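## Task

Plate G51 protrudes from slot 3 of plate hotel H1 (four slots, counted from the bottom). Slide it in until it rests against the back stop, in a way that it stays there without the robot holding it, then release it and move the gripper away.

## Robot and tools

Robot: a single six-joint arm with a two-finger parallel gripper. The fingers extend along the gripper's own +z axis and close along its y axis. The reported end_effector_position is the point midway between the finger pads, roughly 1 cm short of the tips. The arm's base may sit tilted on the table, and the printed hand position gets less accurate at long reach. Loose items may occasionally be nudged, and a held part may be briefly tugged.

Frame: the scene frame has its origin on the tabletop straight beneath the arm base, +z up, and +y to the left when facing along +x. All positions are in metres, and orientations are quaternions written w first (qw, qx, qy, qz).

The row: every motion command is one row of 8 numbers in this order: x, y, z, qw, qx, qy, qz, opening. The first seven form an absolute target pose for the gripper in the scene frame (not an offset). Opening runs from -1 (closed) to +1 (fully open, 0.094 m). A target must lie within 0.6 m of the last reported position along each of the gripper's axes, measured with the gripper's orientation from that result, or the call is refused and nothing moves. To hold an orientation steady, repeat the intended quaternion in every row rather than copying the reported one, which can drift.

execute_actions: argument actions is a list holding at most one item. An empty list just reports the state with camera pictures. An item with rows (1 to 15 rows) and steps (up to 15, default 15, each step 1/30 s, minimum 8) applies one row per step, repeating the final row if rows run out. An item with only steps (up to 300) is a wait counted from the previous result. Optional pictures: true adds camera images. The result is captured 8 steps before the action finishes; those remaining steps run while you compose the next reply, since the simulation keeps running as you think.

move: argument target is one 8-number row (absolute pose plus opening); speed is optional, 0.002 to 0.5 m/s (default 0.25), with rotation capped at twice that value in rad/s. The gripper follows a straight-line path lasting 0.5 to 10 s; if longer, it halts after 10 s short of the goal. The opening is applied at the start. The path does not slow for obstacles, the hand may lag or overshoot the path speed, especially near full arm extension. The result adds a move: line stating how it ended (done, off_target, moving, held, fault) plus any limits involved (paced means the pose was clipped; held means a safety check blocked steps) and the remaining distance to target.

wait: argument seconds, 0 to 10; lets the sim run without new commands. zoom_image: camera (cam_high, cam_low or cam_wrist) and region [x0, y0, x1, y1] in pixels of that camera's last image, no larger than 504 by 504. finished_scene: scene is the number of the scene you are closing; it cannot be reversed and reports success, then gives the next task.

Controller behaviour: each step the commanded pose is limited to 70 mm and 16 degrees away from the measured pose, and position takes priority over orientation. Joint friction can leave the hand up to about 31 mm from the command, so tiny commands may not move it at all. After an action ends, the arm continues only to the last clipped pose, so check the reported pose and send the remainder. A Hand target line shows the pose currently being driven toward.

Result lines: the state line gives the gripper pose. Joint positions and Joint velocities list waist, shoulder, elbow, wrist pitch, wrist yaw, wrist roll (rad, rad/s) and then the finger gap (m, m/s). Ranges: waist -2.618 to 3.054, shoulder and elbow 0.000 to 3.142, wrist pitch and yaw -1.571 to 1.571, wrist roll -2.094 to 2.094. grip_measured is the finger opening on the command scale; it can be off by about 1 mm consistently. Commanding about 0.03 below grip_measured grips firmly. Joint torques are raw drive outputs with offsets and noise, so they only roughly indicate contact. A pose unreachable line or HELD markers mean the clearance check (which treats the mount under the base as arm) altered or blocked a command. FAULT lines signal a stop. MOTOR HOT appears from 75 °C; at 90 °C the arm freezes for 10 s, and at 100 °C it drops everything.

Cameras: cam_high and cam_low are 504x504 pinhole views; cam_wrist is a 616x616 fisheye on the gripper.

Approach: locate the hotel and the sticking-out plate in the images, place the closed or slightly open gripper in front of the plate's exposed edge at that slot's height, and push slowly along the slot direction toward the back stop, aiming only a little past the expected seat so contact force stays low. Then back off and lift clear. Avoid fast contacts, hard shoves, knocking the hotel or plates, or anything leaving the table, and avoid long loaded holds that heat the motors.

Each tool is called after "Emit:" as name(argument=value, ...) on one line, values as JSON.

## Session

Emit:
execute_actions(actions=[])

Scene clock: 0.00 s of 7200.00 s.
end_effector_position=(+0.5561, -0.0029, +0.2979) grip_measured=+1.000 end_effector_quat_wxyz=(+0.542, -0.425, +0.701, -0.186)
Joint positions: [-0.346  2.319  1.153  1.029 -0.745 -0.205  0.094]
Joint velocities: [-0.022 -0.007  0.002 -0.022 -0.022  0.007  0.   ]
Joint torques (N m, as the arm reports them, + toward a larger angle): no reading
Hand target: +0.556, -0.003, +0.298; +0.542, -0.425, +0.701, -0.186

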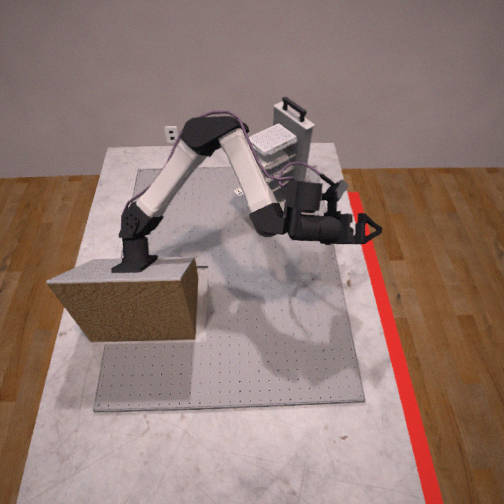

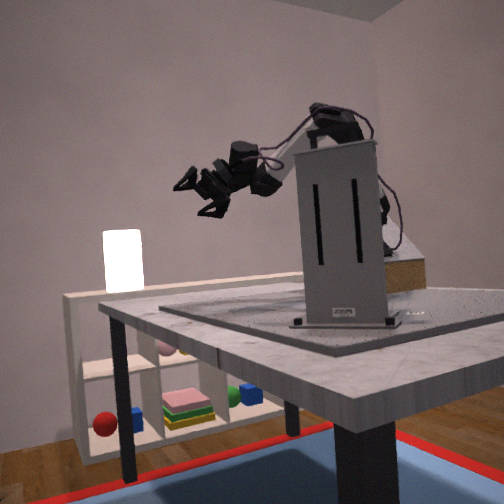

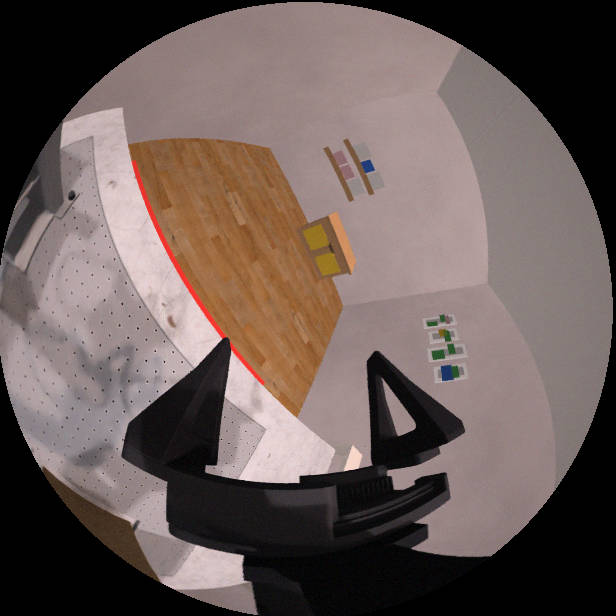

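Emit:
move(target=[0.25,0.27,0.34,0.47,-0.296,0.814,0.171,0.0], speed=0.2)

Emit:
zoom_image(camera="cam_wrist", region=[180, 180, 440, 440])

Emit:
zoom_image(camera="cam_high", region=[180, 80, 330, 230])

Scene clock: 3.13 s of 7200.00 s.
end_effector_position=(+0.2579, +0.2706, +0.3439) grip_measured=+0.002 end_effector_quat_wxyz=(+0.474, -0.297, +0.812, +0.167)
Joint positions: [-0.309  0.732  0.488  0.341 -1.149  0.651  0.047]
Joint velocities: [-0.002 -0.022  0.012 -0.007  0.037 -0.037 -0.   ]
Joint torques (N m, as the arm reports them, + toward a larger angle): [-0.61  0.58  5.44  1.17  0.46  0.1 ]
Hand target: +0.255, +0.272, +0.340; +0.470, -0.296, +0.814, +0.171
Off the commanded pose: 0.009 m, 1 deg.
Kept back: nothing.
move: done

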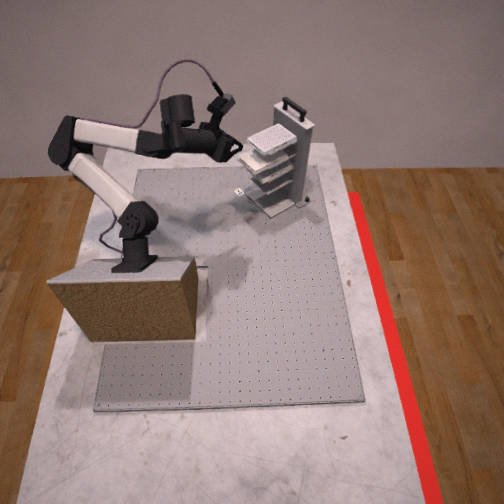

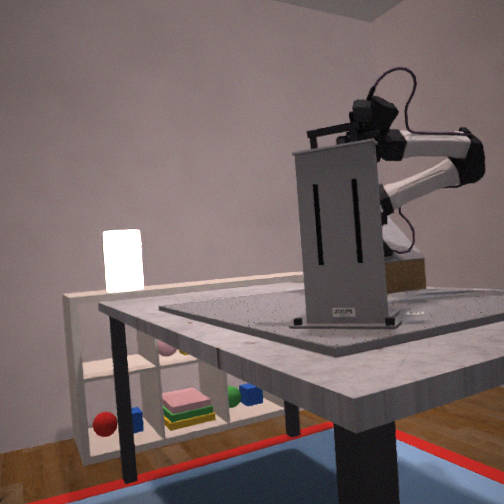

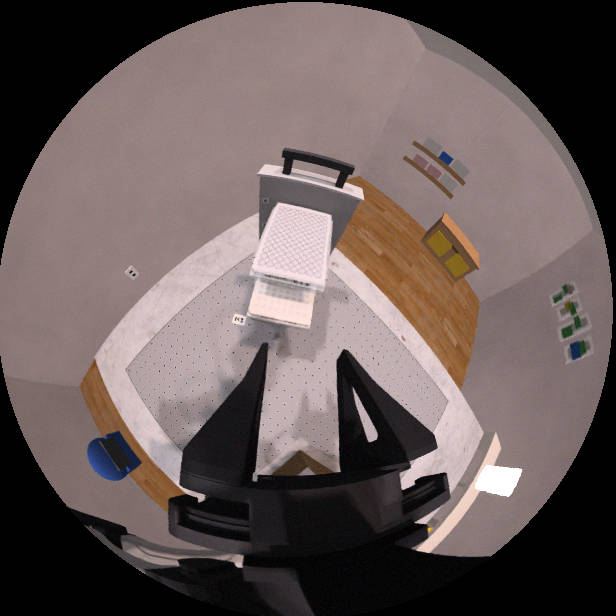

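Region (180, 180, 440, 440) of cam_wrist's 616x616 image, scaled by 1.938, with more detail than that image has.

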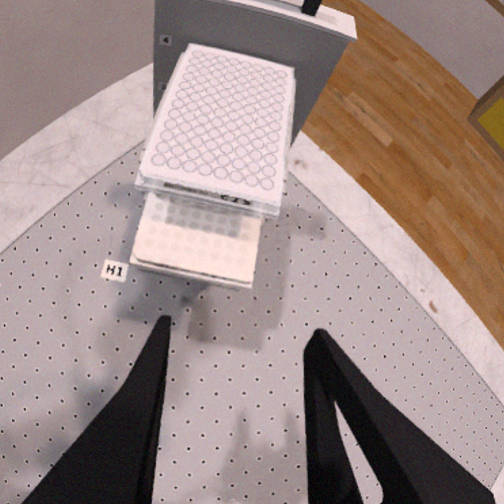

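Region (180, 80, 330, 230) of cam_high's 504x504 image, scaled by 3.360, with more detail than that image has.

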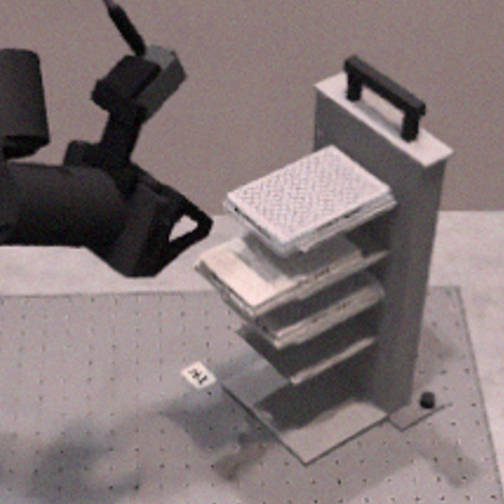

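Emit:
move(target=[0.24,0.28,0.23,0.565,-0.245,0.754,0.228,0.0], speed=0.1)

Emit:
zoom_image(camera="cam_wrist", region=[180, 180, 440, 440])

Emit:
zoom_image(camera="cam_high", region=[180, 80, 330, 230])

Scene clock: 5.83 s of 7200.00 s.
end_effector_position=(+0.2410, +0.2881, +0.2390) grip_measured=+0.002 end_effector_quat_wxyz=(+0.570, -0.251, +0.747, +0.232)
Joint positions: [ 0.495  0.871  0.031  1.124 -0.204  0.71   0.047]
Joint velocities: [ 0.002 -0.012  0.007  0.007  0.066 -0.095  0.   ]
Joint torques (N m, as the arm reports them, + toward a larger angle): [-0.49 -0.34  2.59  2.17  0.57 -0.01]
Hand target: +0.239, +0.280, +0.230; +0.564, -0.248, +0.755, +0.225
Off the commanded pose: 0.012 m, 1 deg.
Kept back: nothing.
move: off_target

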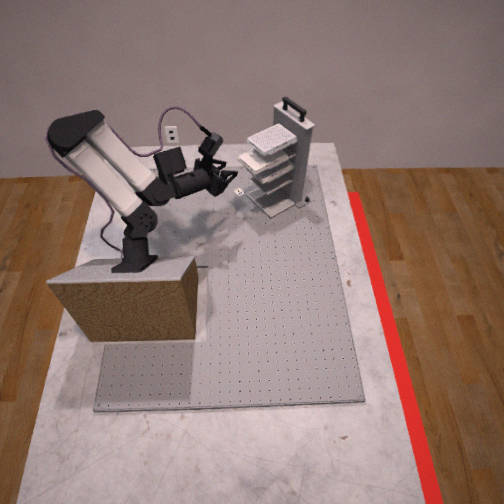

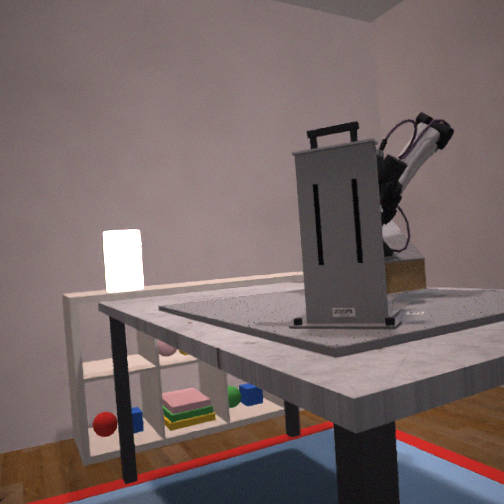

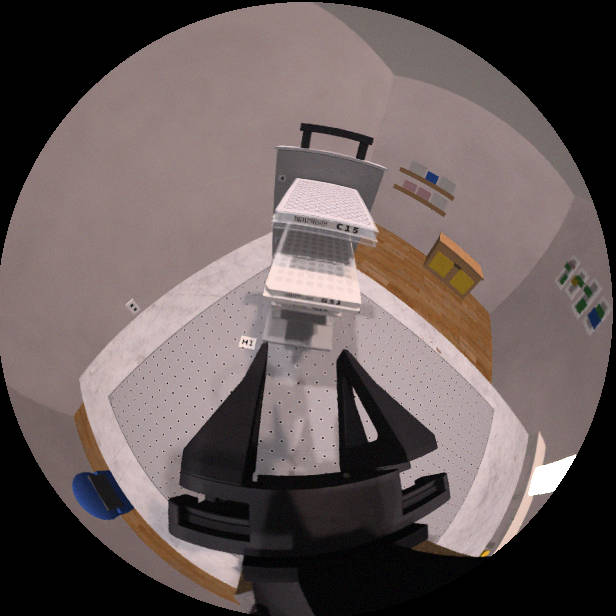

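Region (180, 180, 440, 440) of cam_wrist's 616x616 image, scaled by 1.938, with more detail than that image has.

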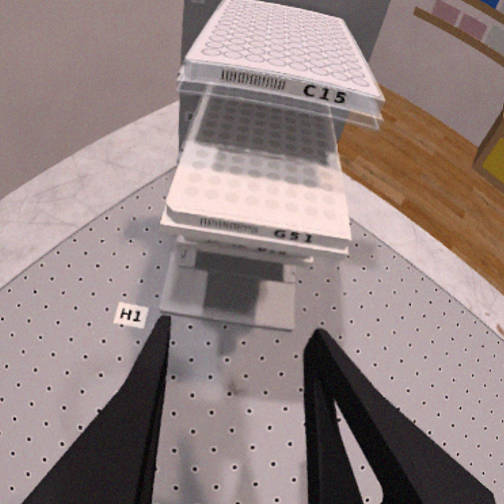

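Region (180, 80, 330, 230) of cam_high's 504x504 image, scaled by 3.360, with more detail than that image has.

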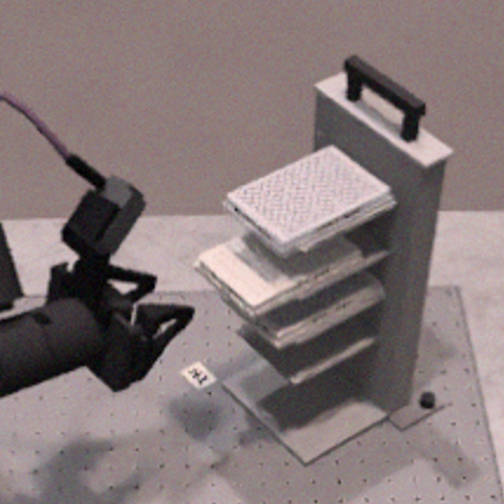

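Emit:
move(target=[0.277,0.318,0.241,0.571,-0.211,0.765,0.214,0.0], speed=0.04)

Emit:
zoom_image(camera="cam_wrist", region=[180, 180, 440, 440])

Emit:
zoom_image(camera="cam_high", region=[200, 100, 320, 220])

Scene clock: 7.77 s of 7200.00 s.
end_effector_position=(+0.2740, +0.3084, +0.2377) grip_measured=+0.002 end_effector_quat_wxyz=(+0.569, -0.212, +0.767, +0.208)
Joint positions: [ 0.541  0.973  0.2    0.982 -0.106  0.728  0.047]
Joint velocities: [ 0.007 -0.002 -0.007 -0.007 -0.007  0.037 -0.001]
Joint torques (N m, as the arm reports them, + toward a larger angle): [-1.17 -1.48  7.75  2.03  0.57  0.12]
Hand target: +0.277, +0.317, +0.241; +0.570, -0.211, +0.764, +0.214
Off the commanded pose: 0.011 m, 1 deg.
Kept back: nothing.
move: off_target

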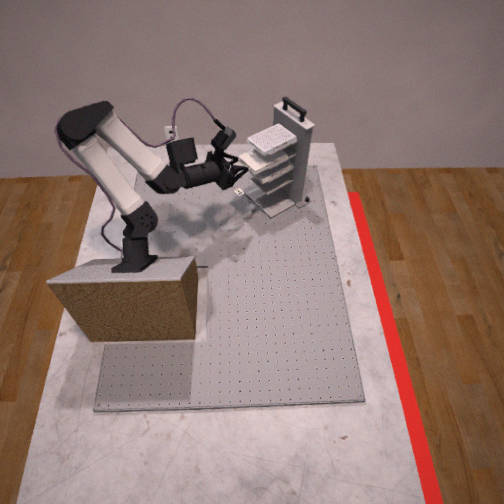

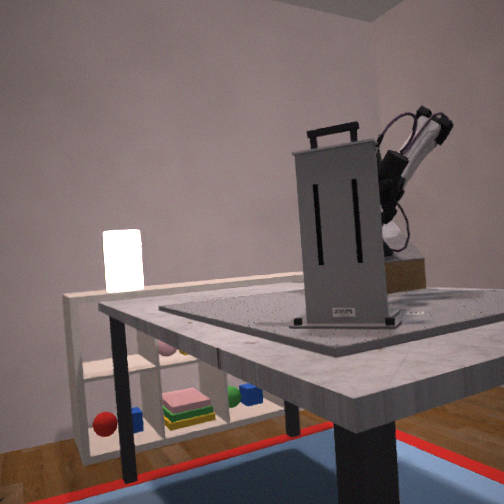

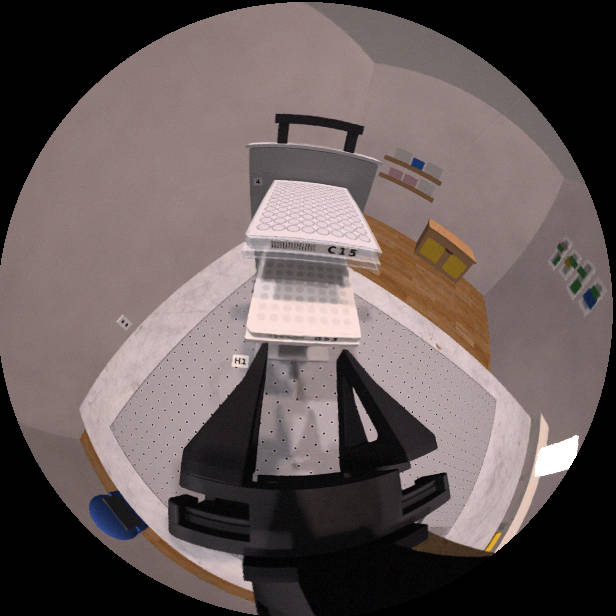

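Region (180, 180, 440, 440) of cam_wrist's 616x616 image, scaled by 1.938, with more detail than that image has.

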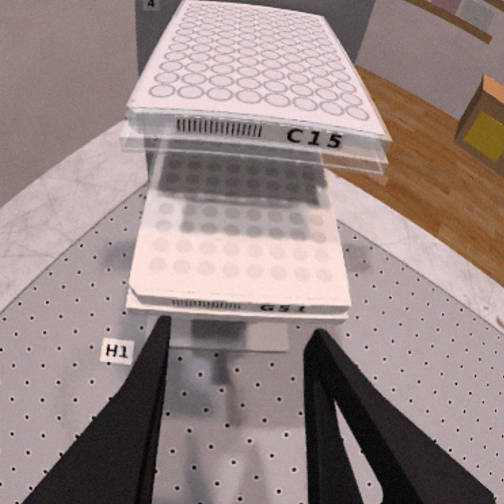

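Region (200, 100, 320, 220) of cam_high's 504x504 image, scaled by 4.200, with more detail than that image has.

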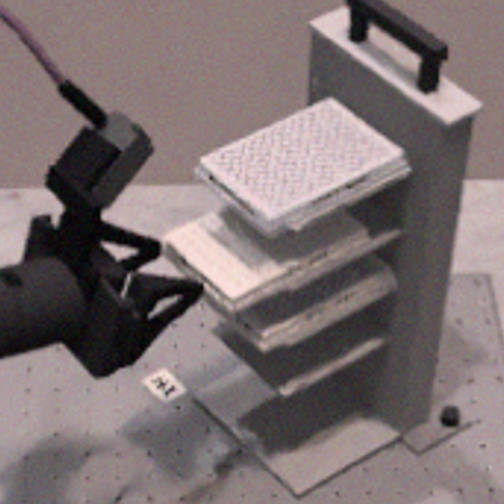

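Emit:
move(target=[0.305,0.34,0.235,0.567,-0.224,0.761,0.224,0.0], speed=0.02)

Emit:
zoom_image(camera="cam_wrist", region=[180, 180, 440, 440])

Emit:
zoom_image(camera="cam_high", region=[200, 100, 320, 220])

Scene clock: 10.53 s of 7200.00 s.
end_effector_position=(+0.3017, +0.3275, +0.2276) grip_measured=+0.002 end_effector_quat_wxyz=(+0.561, -0.218, +0.771, +0.211)
Joint positions: [ 0.541  1.172  0.315  1.062 -0.127  0.728  0.047]
Joint velocities: [-0.012  0.017 -0.017 -0.007 -0.007  0.007  0.   ]
Joint torques (N m, as the arm reports them, + toward a larger angle): [-3.06 -2.45  7.48  2.24  0.33  0.07]
Hand target: +0.305, +0.339, +0.235; +0.567, -0.224, +0.761, +0.224
Off the commanded pose: 0.015 m, 2 deg.
Kept back: nothing.
move: off_target

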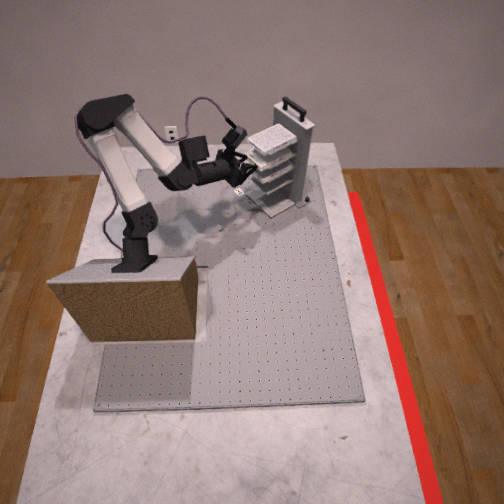

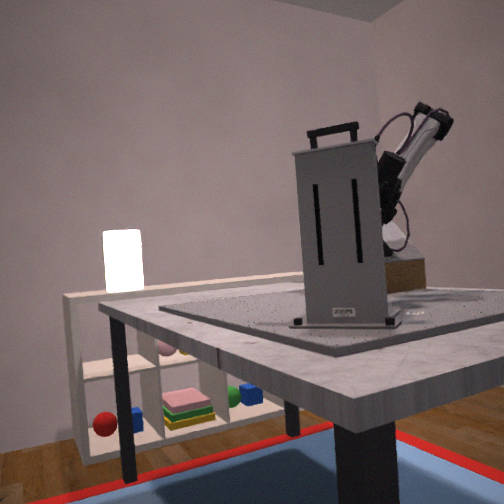

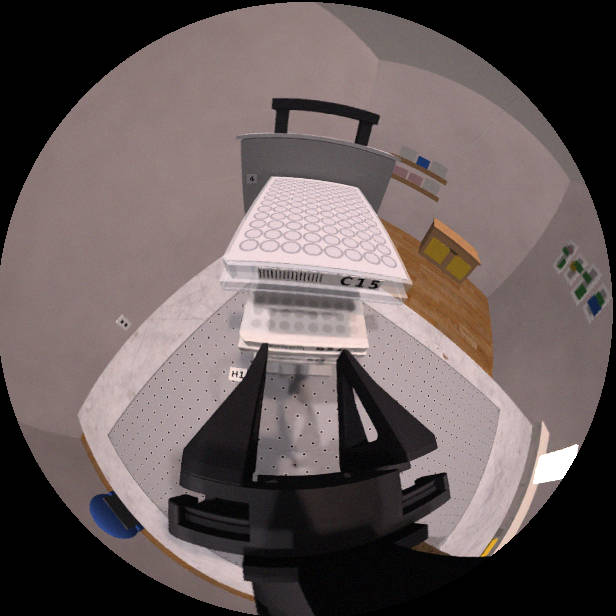

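Region (180, 180, 440, 440) of cam_wrist's 616x616 image, scaled by 1.938, with more detail than that image has.

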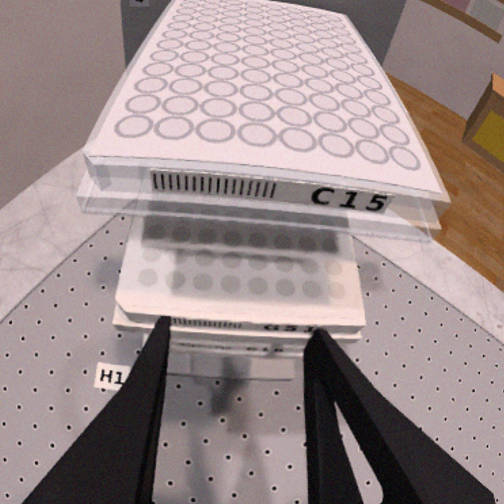

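Region (200, 100, 320, 220) of cam_high's 504x504 image, scaled by 4.200, with more detail than that image has.

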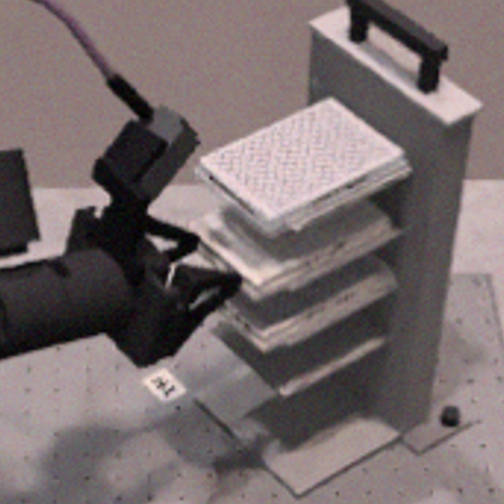

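Emit:
move(target=[0.318,0.35,0.24,0.567,-0.224,0.761,0.224,0.0], speed=0.015)

Emit:
zoom_image(camera="cam_high", region=[200, 100, 320, 220])

Scene clock: 13.00 s of 7200.00 s.
end_effector_position=(+0.3074, +0.3371, +0.2295) grip_measured=+0.002 end_effector_quat_wxyz=(+0.558, -0.221, +0.770, +0.215)
Joint positions: [ 0.541  1.192  0.358  1.045 -0.138  0.729  0.047]
Joint velocities: [0.002 0.007 0.017 0.037 0.007 0.022 0.   ]
Joint torques (N m, as the arm reports them, + toward a larger angle): [-4.89 -2.05  9.48  2.03  0.37  0.1 ]
Hand target: +0.317, +0.349, +0.240; +0.567, -0.224, +0.761, +0.224
Off the commanded pose: 0.020 m, 2 deg.
Kept back: nothing.
move: off_target

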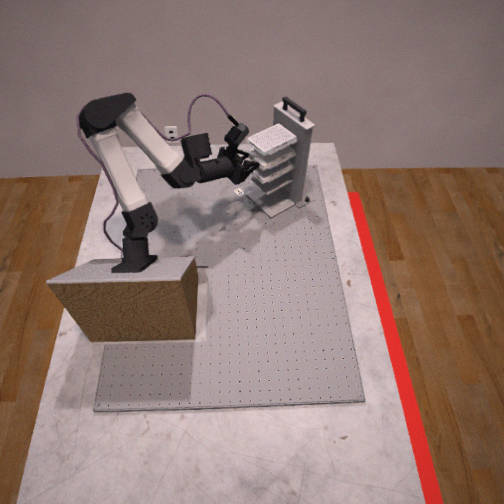

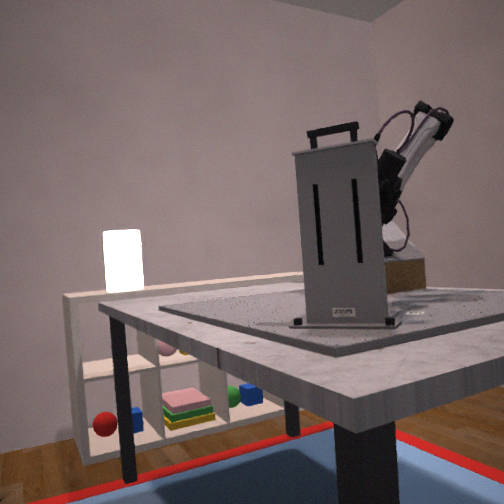

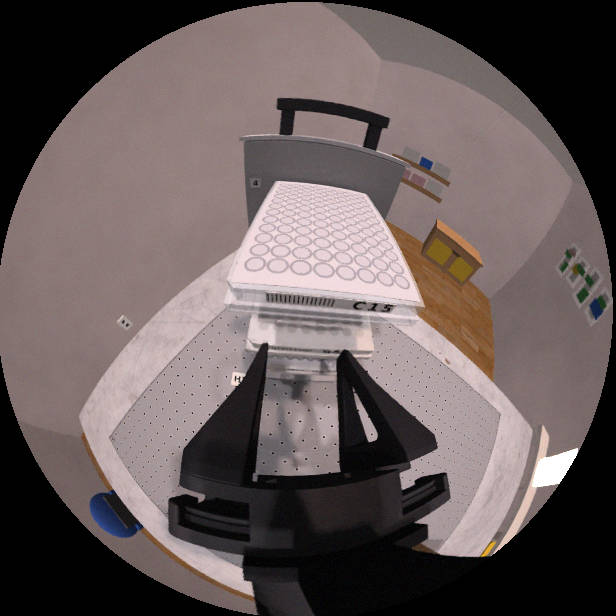

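Region (200, 100, 320, 220) of cam_high's 504x504 image, scaled by 4.200, with more detail than that image has.

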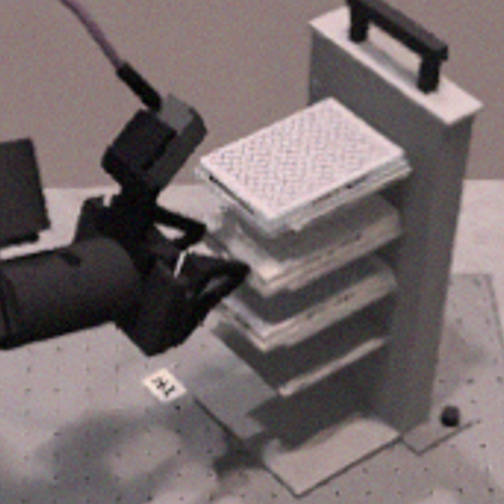

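Stopped with torque rising: seated.

Emit:
move(target=[0.235,0.285,0.245,0.567,-0.224,0.761,0.224,0.0], speed=0.1)

Emit:
zoom_image(camera="cam_high", region=[200, 100, 320, 220])

Scene clock: 16.77 s of 7200.00 s.
end_effector_position=(+0.2362, +0.2935, +0.2463) grip_measured=+0.002 end_effector_quat_wxyz=(+0.566, -0.229, +0.759, +0.227)
Joint positions: [ 0.529  0.684  0.076  0.858 -0.153  0.731  0.047]
Joint velocities: [-0.002 -0.007 -0.002 -0.066 -0.037  0.022  0.   ]
Joint torques (N m, as the arm reports them, + toward a larger angle): [-2.5  -2.58  4.04  2.01  0.46  0.1 ]
Hand target: +0.235, +0.286, +0.245; +0.567, -0.224, +0.760, +0.224
Off the commanded pose: 0.009 m, 1 deg.
Kept back: nothing.
move: done

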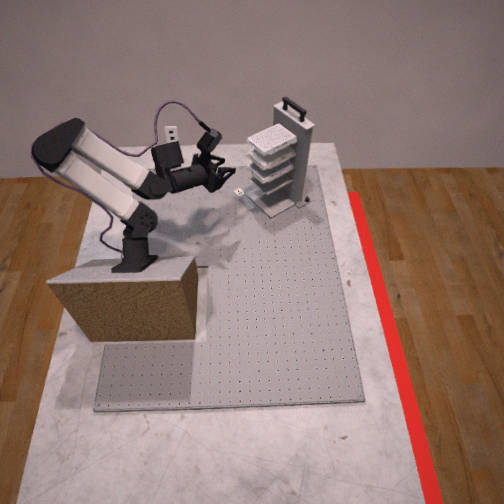

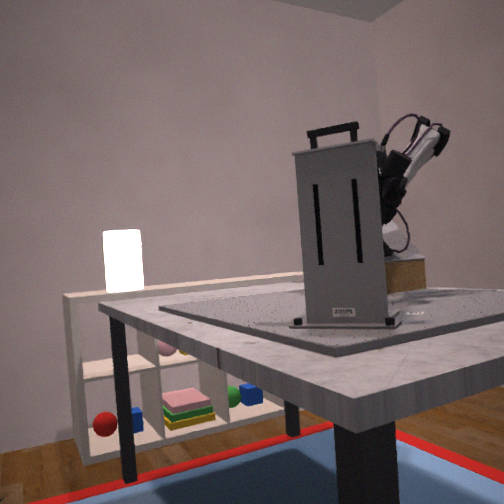

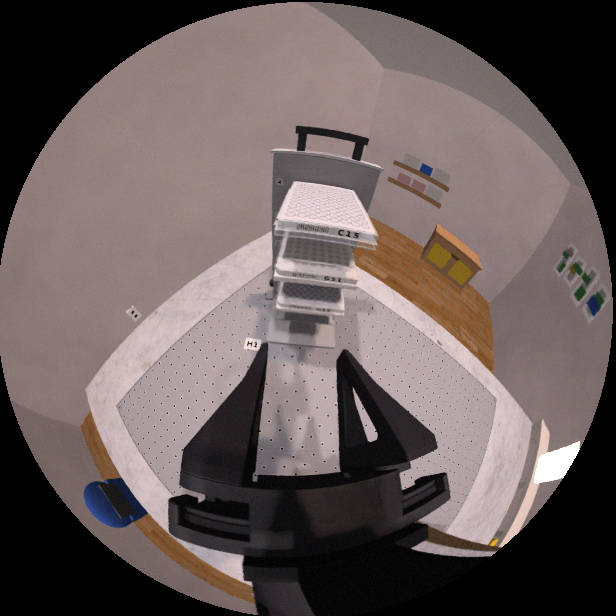

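Region (200, 100, 320, 220) of cam_high's 504x504 image, scaled by 4.200, with more detail than that image has.

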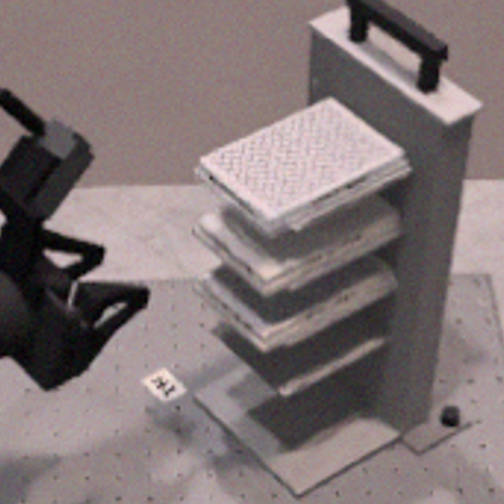

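Emit:
finished_scene(scene=2)

The scene is finished: the task was done.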